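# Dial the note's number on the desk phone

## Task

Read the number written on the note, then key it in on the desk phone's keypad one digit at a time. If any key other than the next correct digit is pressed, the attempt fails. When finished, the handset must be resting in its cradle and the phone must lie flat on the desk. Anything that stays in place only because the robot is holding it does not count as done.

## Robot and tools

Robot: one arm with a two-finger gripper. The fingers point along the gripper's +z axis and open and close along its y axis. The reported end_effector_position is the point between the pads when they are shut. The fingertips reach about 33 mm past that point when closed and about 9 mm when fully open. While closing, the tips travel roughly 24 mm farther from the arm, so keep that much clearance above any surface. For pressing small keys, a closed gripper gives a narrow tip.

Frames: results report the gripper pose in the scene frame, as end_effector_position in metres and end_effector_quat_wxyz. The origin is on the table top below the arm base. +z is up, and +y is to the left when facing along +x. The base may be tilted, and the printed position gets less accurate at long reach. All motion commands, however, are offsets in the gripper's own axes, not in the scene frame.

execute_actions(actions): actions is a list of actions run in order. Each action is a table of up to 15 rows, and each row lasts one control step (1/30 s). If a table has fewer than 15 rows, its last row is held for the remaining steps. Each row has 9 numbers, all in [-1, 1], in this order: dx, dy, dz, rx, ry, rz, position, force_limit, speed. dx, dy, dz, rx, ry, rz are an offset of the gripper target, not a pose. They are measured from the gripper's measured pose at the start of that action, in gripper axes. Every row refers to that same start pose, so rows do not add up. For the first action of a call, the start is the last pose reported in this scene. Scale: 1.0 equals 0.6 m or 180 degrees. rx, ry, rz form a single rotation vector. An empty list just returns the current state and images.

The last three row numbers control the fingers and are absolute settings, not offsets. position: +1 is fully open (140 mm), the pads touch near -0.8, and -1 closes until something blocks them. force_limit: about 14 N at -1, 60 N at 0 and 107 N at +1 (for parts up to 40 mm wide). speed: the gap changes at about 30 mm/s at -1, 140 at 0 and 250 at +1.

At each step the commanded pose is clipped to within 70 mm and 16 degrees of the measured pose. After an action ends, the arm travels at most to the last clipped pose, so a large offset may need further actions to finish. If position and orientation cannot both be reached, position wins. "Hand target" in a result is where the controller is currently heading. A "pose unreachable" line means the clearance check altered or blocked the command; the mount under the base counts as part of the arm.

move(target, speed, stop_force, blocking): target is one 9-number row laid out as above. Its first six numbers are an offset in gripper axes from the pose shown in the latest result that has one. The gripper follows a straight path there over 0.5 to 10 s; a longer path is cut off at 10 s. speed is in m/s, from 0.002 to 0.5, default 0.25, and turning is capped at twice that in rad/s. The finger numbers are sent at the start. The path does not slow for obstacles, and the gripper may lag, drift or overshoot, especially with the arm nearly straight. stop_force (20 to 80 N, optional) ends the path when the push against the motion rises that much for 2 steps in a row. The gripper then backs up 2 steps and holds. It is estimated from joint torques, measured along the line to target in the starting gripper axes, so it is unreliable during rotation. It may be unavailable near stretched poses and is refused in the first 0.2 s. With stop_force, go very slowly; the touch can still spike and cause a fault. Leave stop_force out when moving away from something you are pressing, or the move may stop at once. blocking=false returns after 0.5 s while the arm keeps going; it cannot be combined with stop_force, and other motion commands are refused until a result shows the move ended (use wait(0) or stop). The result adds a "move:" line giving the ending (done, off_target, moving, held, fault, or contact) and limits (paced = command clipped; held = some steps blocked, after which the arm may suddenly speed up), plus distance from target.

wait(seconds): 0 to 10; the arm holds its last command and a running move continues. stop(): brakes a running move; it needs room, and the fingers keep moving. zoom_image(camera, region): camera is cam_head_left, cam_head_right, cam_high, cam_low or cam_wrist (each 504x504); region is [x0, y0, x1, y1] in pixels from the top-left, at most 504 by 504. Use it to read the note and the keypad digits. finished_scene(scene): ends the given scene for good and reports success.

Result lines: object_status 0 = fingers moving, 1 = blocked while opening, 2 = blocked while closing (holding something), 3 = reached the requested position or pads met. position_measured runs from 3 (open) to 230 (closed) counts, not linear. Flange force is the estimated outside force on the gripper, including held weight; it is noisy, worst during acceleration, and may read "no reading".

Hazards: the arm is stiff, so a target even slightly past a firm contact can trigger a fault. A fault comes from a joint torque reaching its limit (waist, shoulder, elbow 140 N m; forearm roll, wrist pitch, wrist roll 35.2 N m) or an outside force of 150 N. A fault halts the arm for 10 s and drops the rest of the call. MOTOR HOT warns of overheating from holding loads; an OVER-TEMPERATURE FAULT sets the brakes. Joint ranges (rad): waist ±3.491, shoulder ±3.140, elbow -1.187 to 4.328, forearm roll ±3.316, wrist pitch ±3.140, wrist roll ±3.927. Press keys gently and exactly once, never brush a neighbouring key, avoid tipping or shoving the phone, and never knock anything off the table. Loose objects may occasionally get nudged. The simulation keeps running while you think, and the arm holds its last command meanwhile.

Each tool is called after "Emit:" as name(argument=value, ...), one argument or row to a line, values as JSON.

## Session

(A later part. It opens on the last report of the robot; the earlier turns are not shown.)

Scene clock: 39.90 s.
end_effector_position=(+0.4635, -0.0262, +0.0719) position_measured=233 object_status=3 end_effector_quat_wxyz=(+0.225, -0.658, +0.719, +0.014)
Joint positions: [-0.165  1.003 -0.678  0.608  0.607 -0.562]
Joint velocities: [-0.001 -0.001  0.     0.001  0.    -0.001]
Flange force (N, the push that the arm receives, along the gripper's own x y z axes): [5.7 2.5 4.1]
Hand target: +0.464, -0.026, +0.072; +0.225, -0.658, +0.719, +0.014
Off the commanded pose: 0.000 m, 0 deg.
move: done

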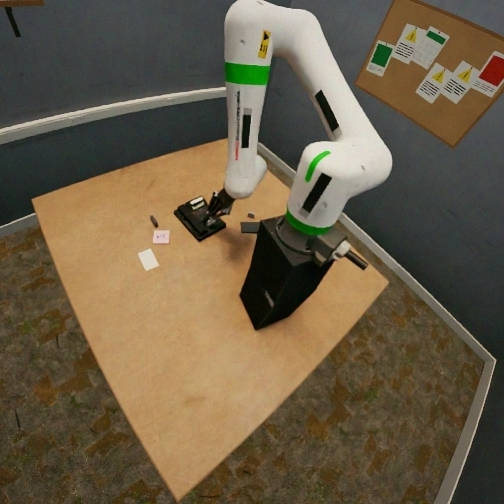

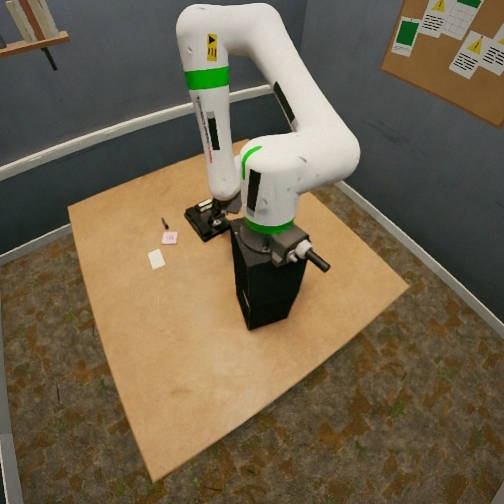

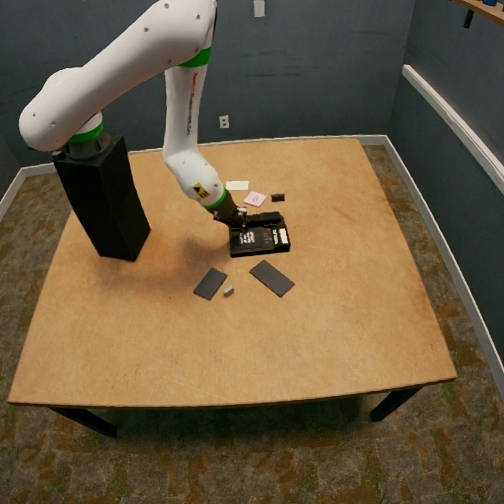

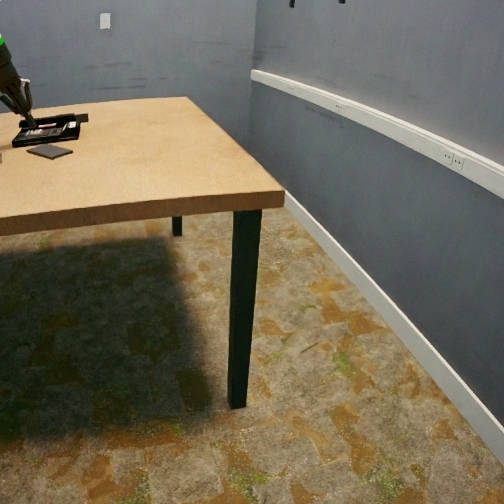

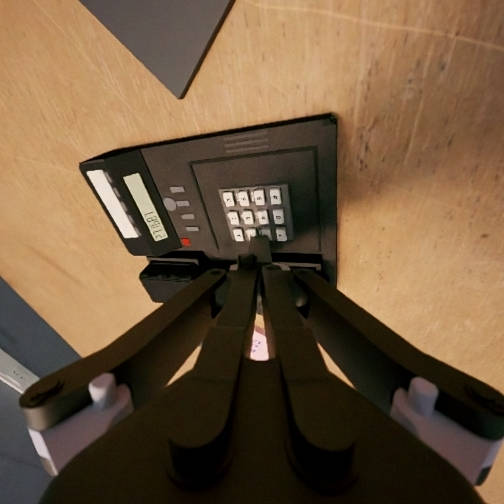

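To 4: dx+14.5, dy+1 → (-1.4,-13.7,4.7).

Emit:
move(
  target=[0.0029,0.0023,0.0075,0,0,0,-1,0,1],
  speed=0.02,
)

Emit:
move(
  target=[-0.0029,-0.0023,-0.0075,0,0,0,-1,0,1],
  speed=0.05,
)

Emit:
move(
  target=[-0.0023,-0.0228,0.0078,0,0,0,-1,0,1],
  speed=0.08,
)

Emit:
move(
  target=[0.0029,0.0023,0.0075,0,0,0,-1,0,1],
  speed=0.02,
)

Emit:
move(
  target=[-0.0029,-0.0023,-0.0075,0,0,0,-1,0,1],
  speed=0.05,
)

Emit:
move(
  target=[0.0029,0.0023,0.0075,0,0,0,-1,0,1],
  speed=0.02,
)

Emit:
move(
  target=[-0.017,-0.014,-0.045,0,0,0,-1,0,1],
  speed=0.08,
)

Emit:
zoom_image(
  camera="cam_wrist",
  region=[100, 130, 340, 290],
)

Scene clock: 41.53 s.
end_effector_position=(+0.4635, -0.0263, +0.0669) position_measured=233 object_status=3 end_effector_quat_wxyz=(+0.225, -0.658, +0.719, +0.014)
Joint positions: [-0.164  1.017 -0.669  0.603  0.611 -0.557]
Joint velocities: [-0.     0.     0.002  0.001 -0.     0.001]
Flange force (N, the push that the arm receives, along the gripper's own x y z axes): [5.6 0.0 5.3]
Hand target: +0.464, -0.026, +0.067; +0.225, -0.658, +0.719, +0.014
Off the commanded pose: 0.000 m, 0 deg.
move: done

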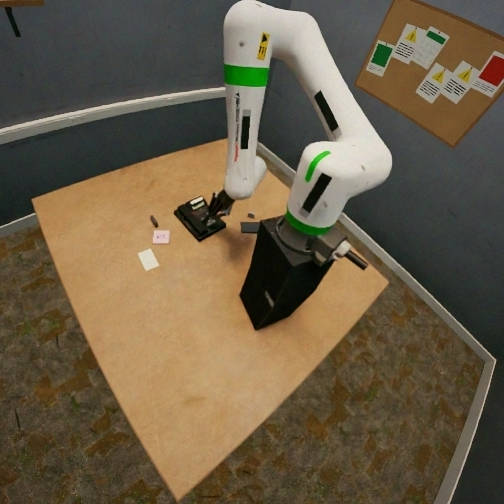

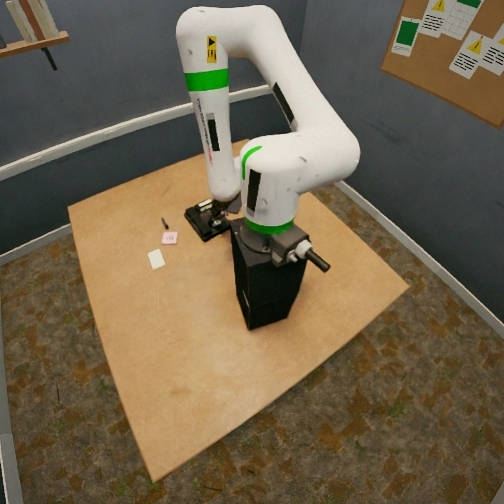

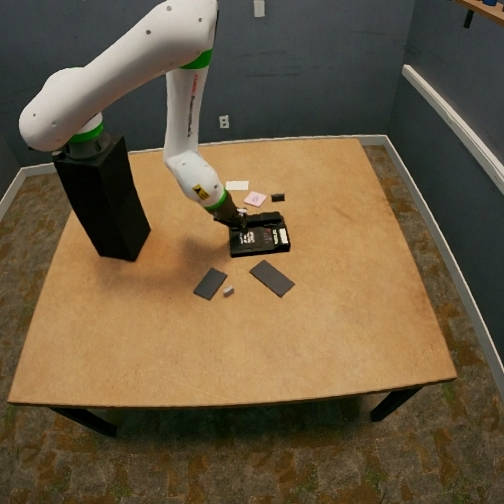

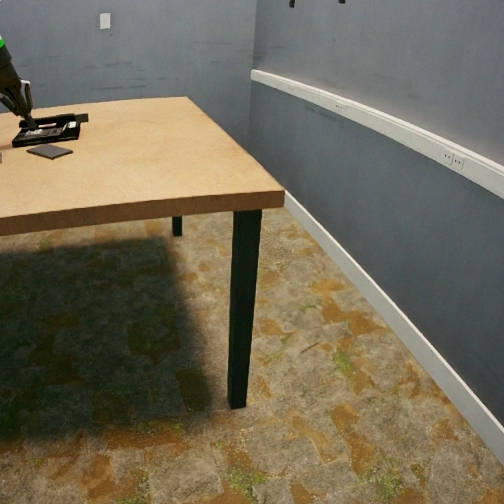

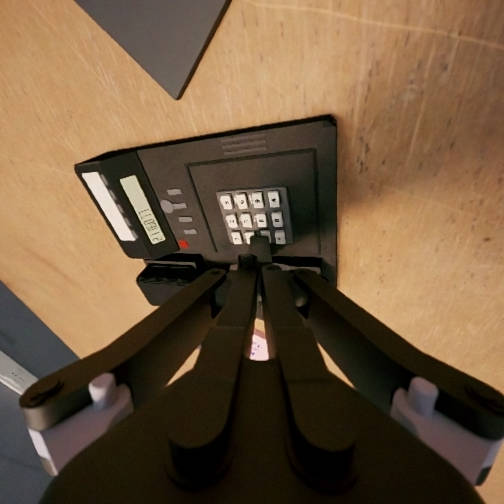

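Scene clock: 42.23 s.
end_effector_position=(+0.4635, -0.0262, +0.0719) position_measured=233 object_status=3 end_effector_quat_wxyz=(+0.225, -0.658, +0.719, +0.014)
Joint positions: [-0.165  1.003 -0.678  0.608  0.607 -0.562]
Joint velocities: [ 0.    -0.002  0.001  0.002 -0.    -0.   ]
Flange force (N, the push that the arm receives, along the gripper's own x y z axes): [7.6 2.4 5.1]
Hand target: +0.464, -0.026, +0.072; +0.225, -0.658, +0.719, +0.014
Off the commanded pose: 0.000 m, 0 deg.
move: done

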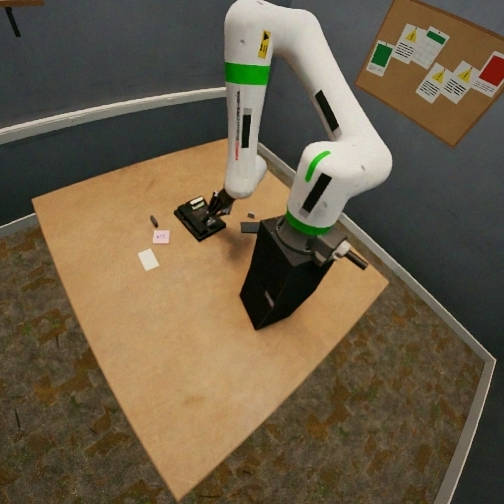

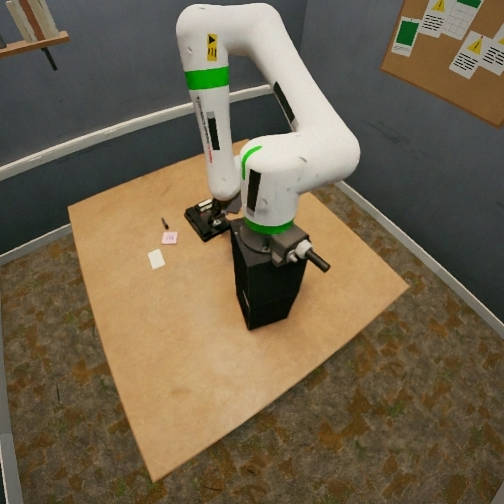

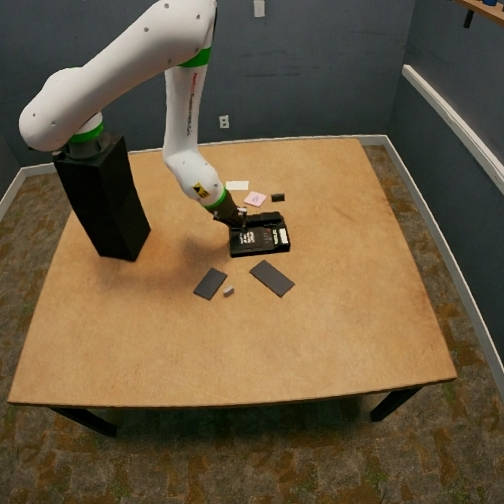

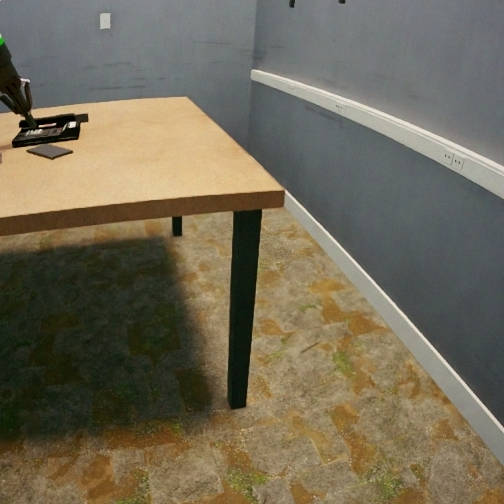

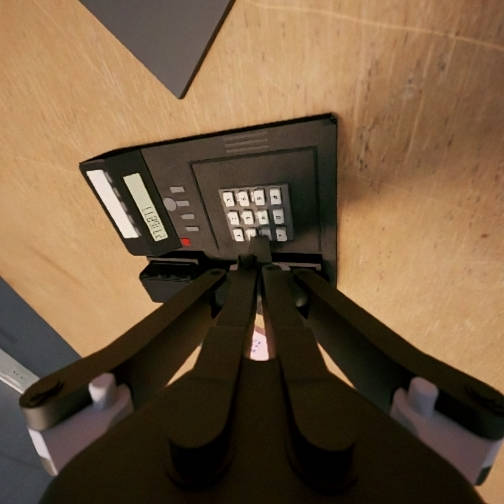

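Scene clock: 42.97 s.
end_effector_position=(+0.4780, -0.0253, +0.0719) position_measured=233 object_status=3 end_effector_quat_wxyz=(+0.225, -0.658, +0.719, +0.014)
Joint positions: [-0.164  1.001 -0.653  0.63   0.584 -0.591]
Joint velocities: [-0.003 -0.001  0.001  0.002 -0.001 -0.002]
Flange force (N, the push that the arm receives, along the gripper's own x y z axes): [8.6 3.0 4.8]
Hand target: +0.478, -0.025, +0.072; +0.225, -0.658, +0.719, +0.014
Off the commanded pose: 0.000 m, 0 deg.
move: done

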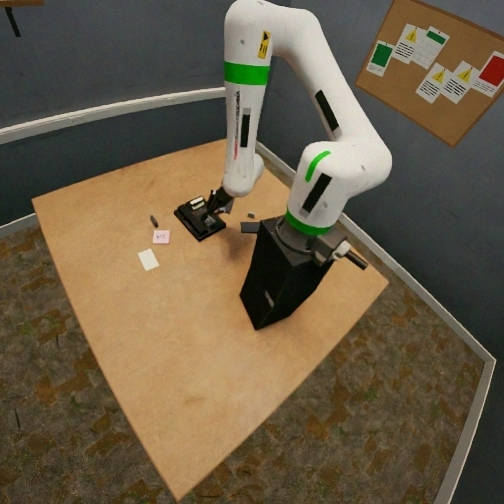

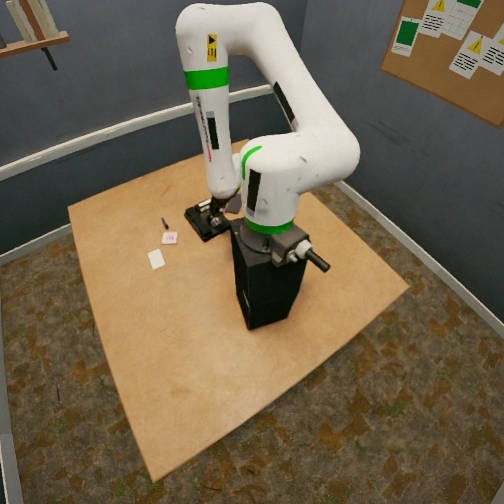

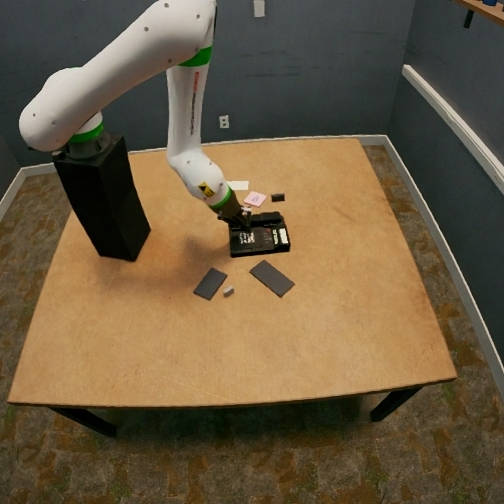

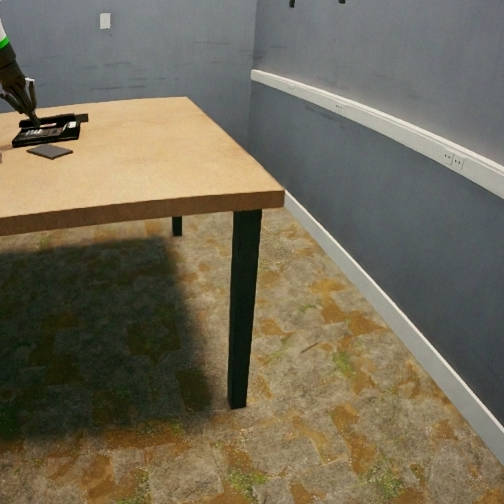

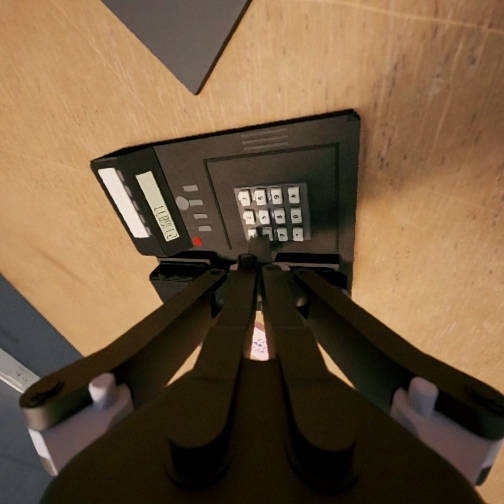

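Scene clock: 43.67 s.
end_effector_position=(+0.4780, -0.0253, +0.0669) position_measured=233 object_status=3 end_effector_quat_wxyz=(+0.225, -0.658, +0.719, +0.014)
Joint positions: [-0.163  1.014 -0.644  0.626  0.588 -0.586]
Joint velocities: [-0.     0.002  0.001 -0.001  0.     0.001]
Flange force (N, the push that the arm receives, along the gripper's own x y z axes): [7.1 1.2 6.8]
Hand target: +0.478, -0.025, +0.067; +0.225, -0.658, +0.719, +0.014
Off the commanded pose: 0.000 m, 0 deg.
move: done

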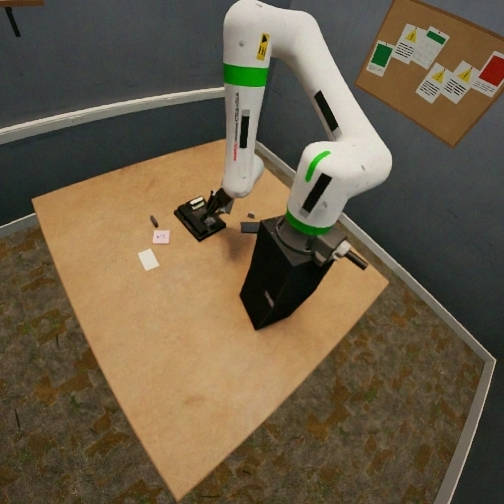

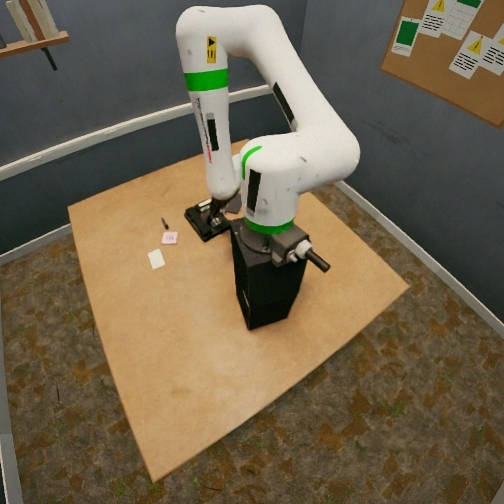

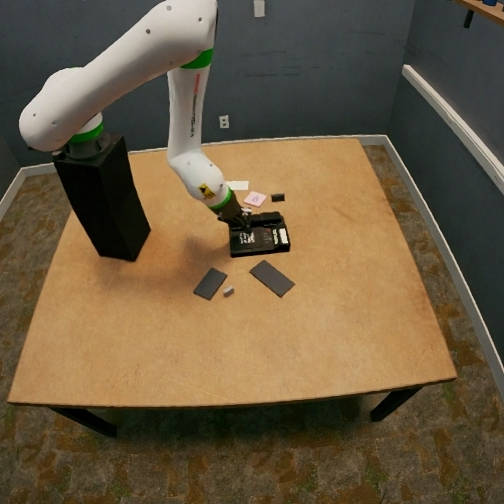

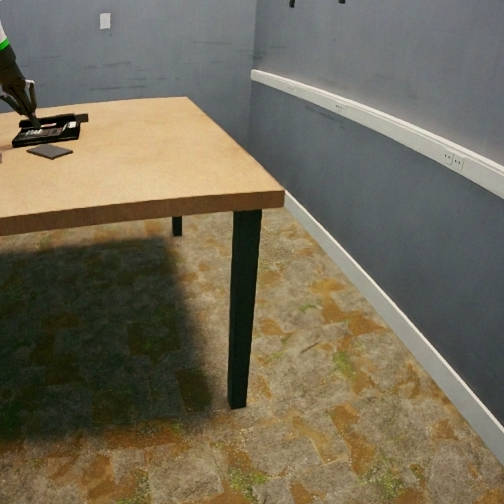

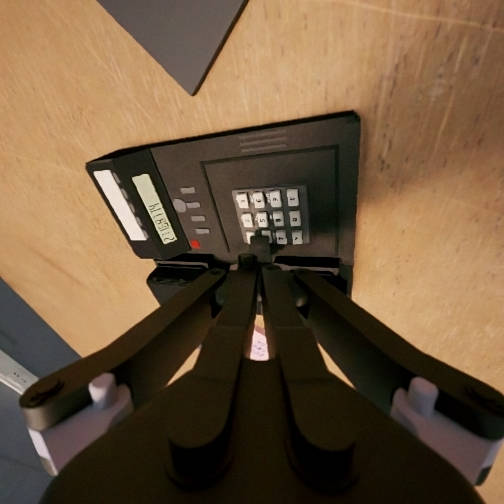

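Scene clock: 44.37 s.
end_effector_position=(+0.4780, -0.0253, +0.0719) position_measured=233 object_status=3 end_effector_quat_wxyz=(+0.225, -0.658, +0.719, +0.014)
Joint positions: [-0.163  1.    -0.653  0.63   0.584 -0.591]
Joint velocities: [ 0.    -0.001 -0.002  0.     0.    -0.   ]
Flange force (N, the push that the arm receives, along the gripper's own x y z axes): [8.2 1.4 1.2]
Hand target: +0.478, -0.025, +0.072; +0.225, -0.658, +0.719, +0.014
Off the commanded pose: 0.000 m, 0 deg.
move: done

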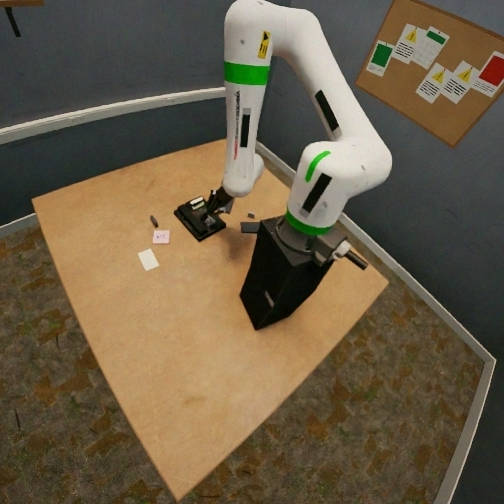

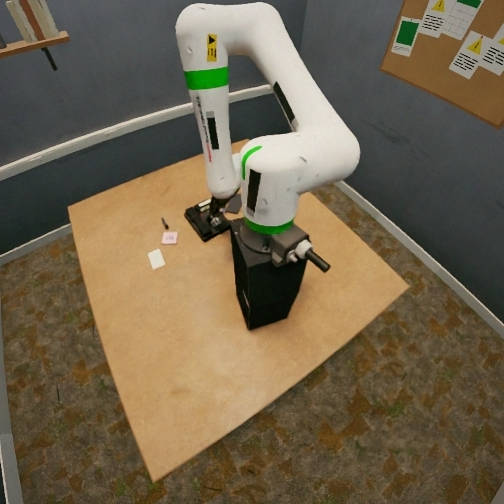

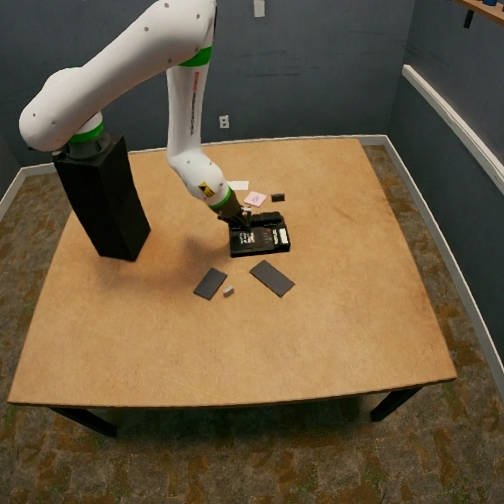

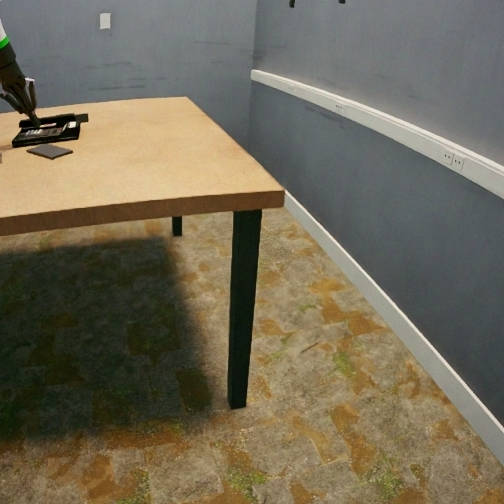

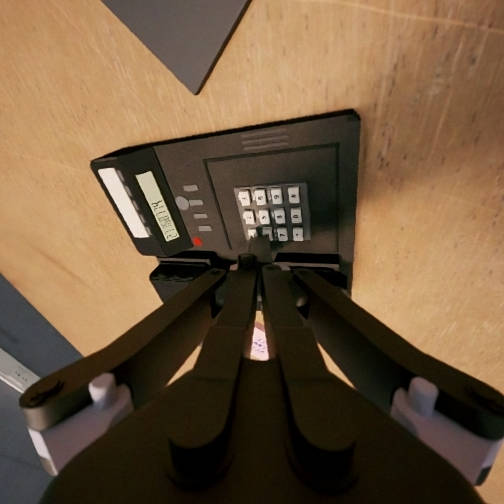

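Scene clock: 45.07 s.
end_effector_position=(+0.4780, -0.0253, +0.0670) position_measured=233 object_status=3 end_effector_quat_wxyz=(+0.225, -0.658, +0.719, +0.014)
Joint positions: [-0.163  1.014 -0.644  0.626  0.588 -0.586]
Joint velocities: [0.001 0.    0.001 0.    0.    0.001]
Flange force (N, the push that the arm receives, along the gripper's own x y z axes): [6.5 5.2 6.8]
Hand target: +0.478, -0.025, +0.067; +0.225, -0.658, +0.719, +0.014
Off the commanded pose: 0.000 m, 0 deg.
move: done

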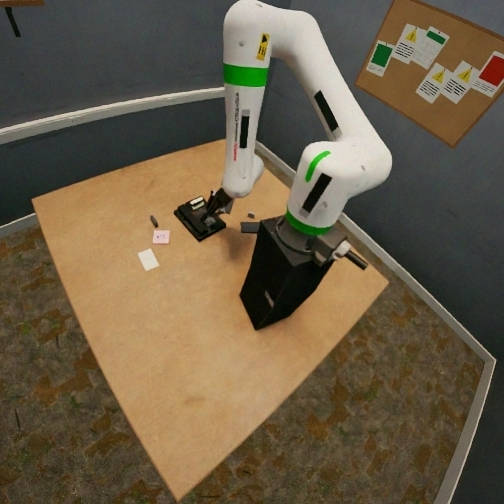

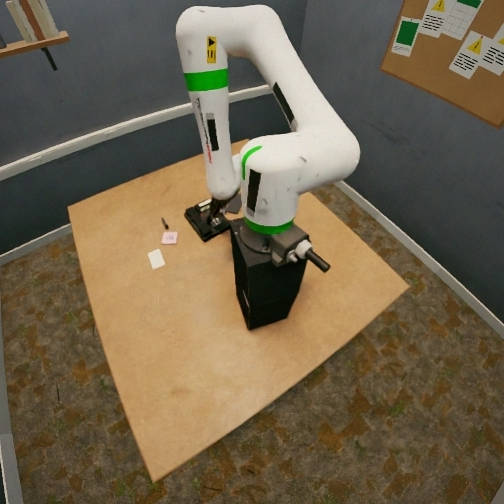

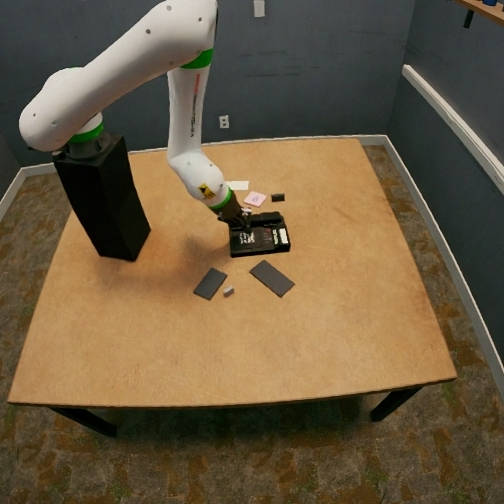

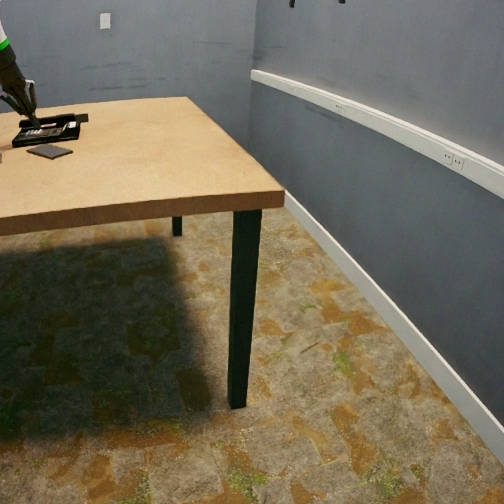

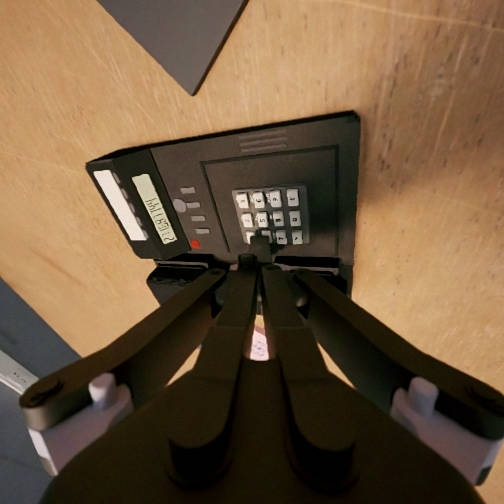

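Scene clock: 45.87 s.
end_effector_position=(+0.4782, -0.0254, +0.0970) position_measured=233 object_status=3 end_effector_quat_wxyz=(+0.225, -0.658, +0.719, +0.014)
Joint positions: [-0.168  0.93  -0.697  0.659  0.563 -0.619]
Joint velocities: [-0.    -0.002  0.     0.001 -0.001 -0.001]
Flange force (N, the push that the arm receives, along the gripper's own x y z axes): [6.2 2.5 8.7]
Hand target: +0.478, -0.025, +0.097; +0.225, -0.658, +0.719, +0.014
Off the commanded pose: 0.000 m, 0 deg.
move: done

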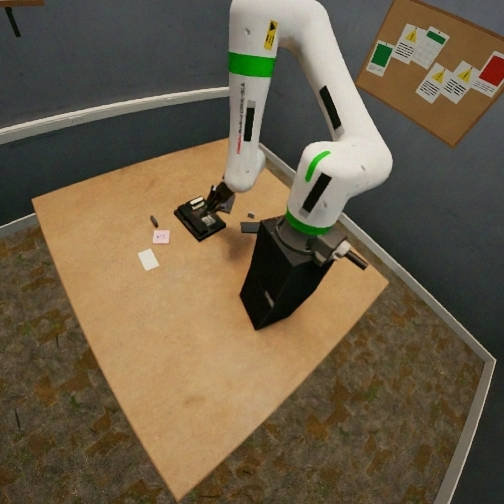

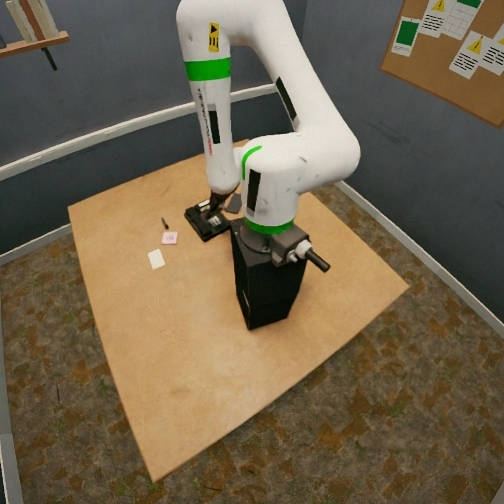

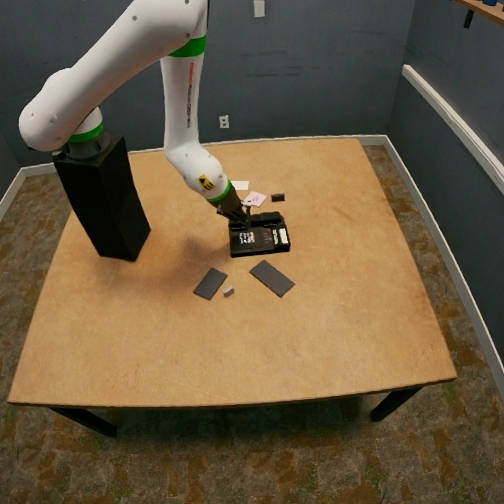

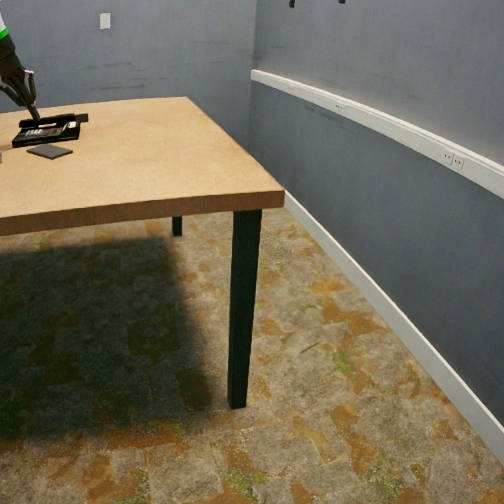

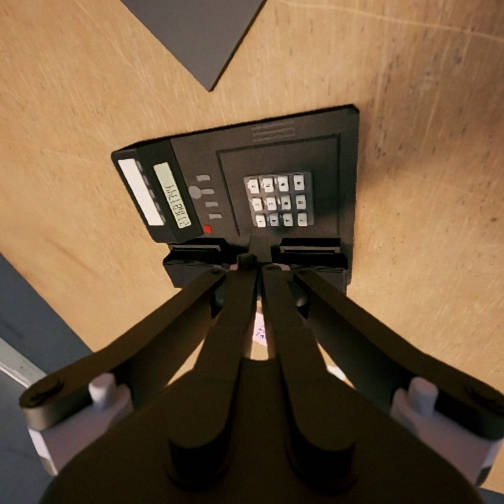

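Region (100, 130, 340, 290) of cam_wrist's 504x504 image, scaled by 2.100, with more detail than that image has.

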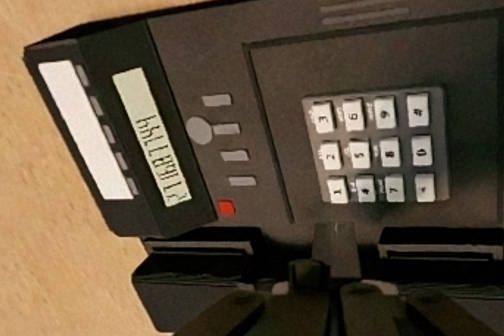

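Emit:
finished_scene(
  scene=1,
)

The scene is finished: the task was done.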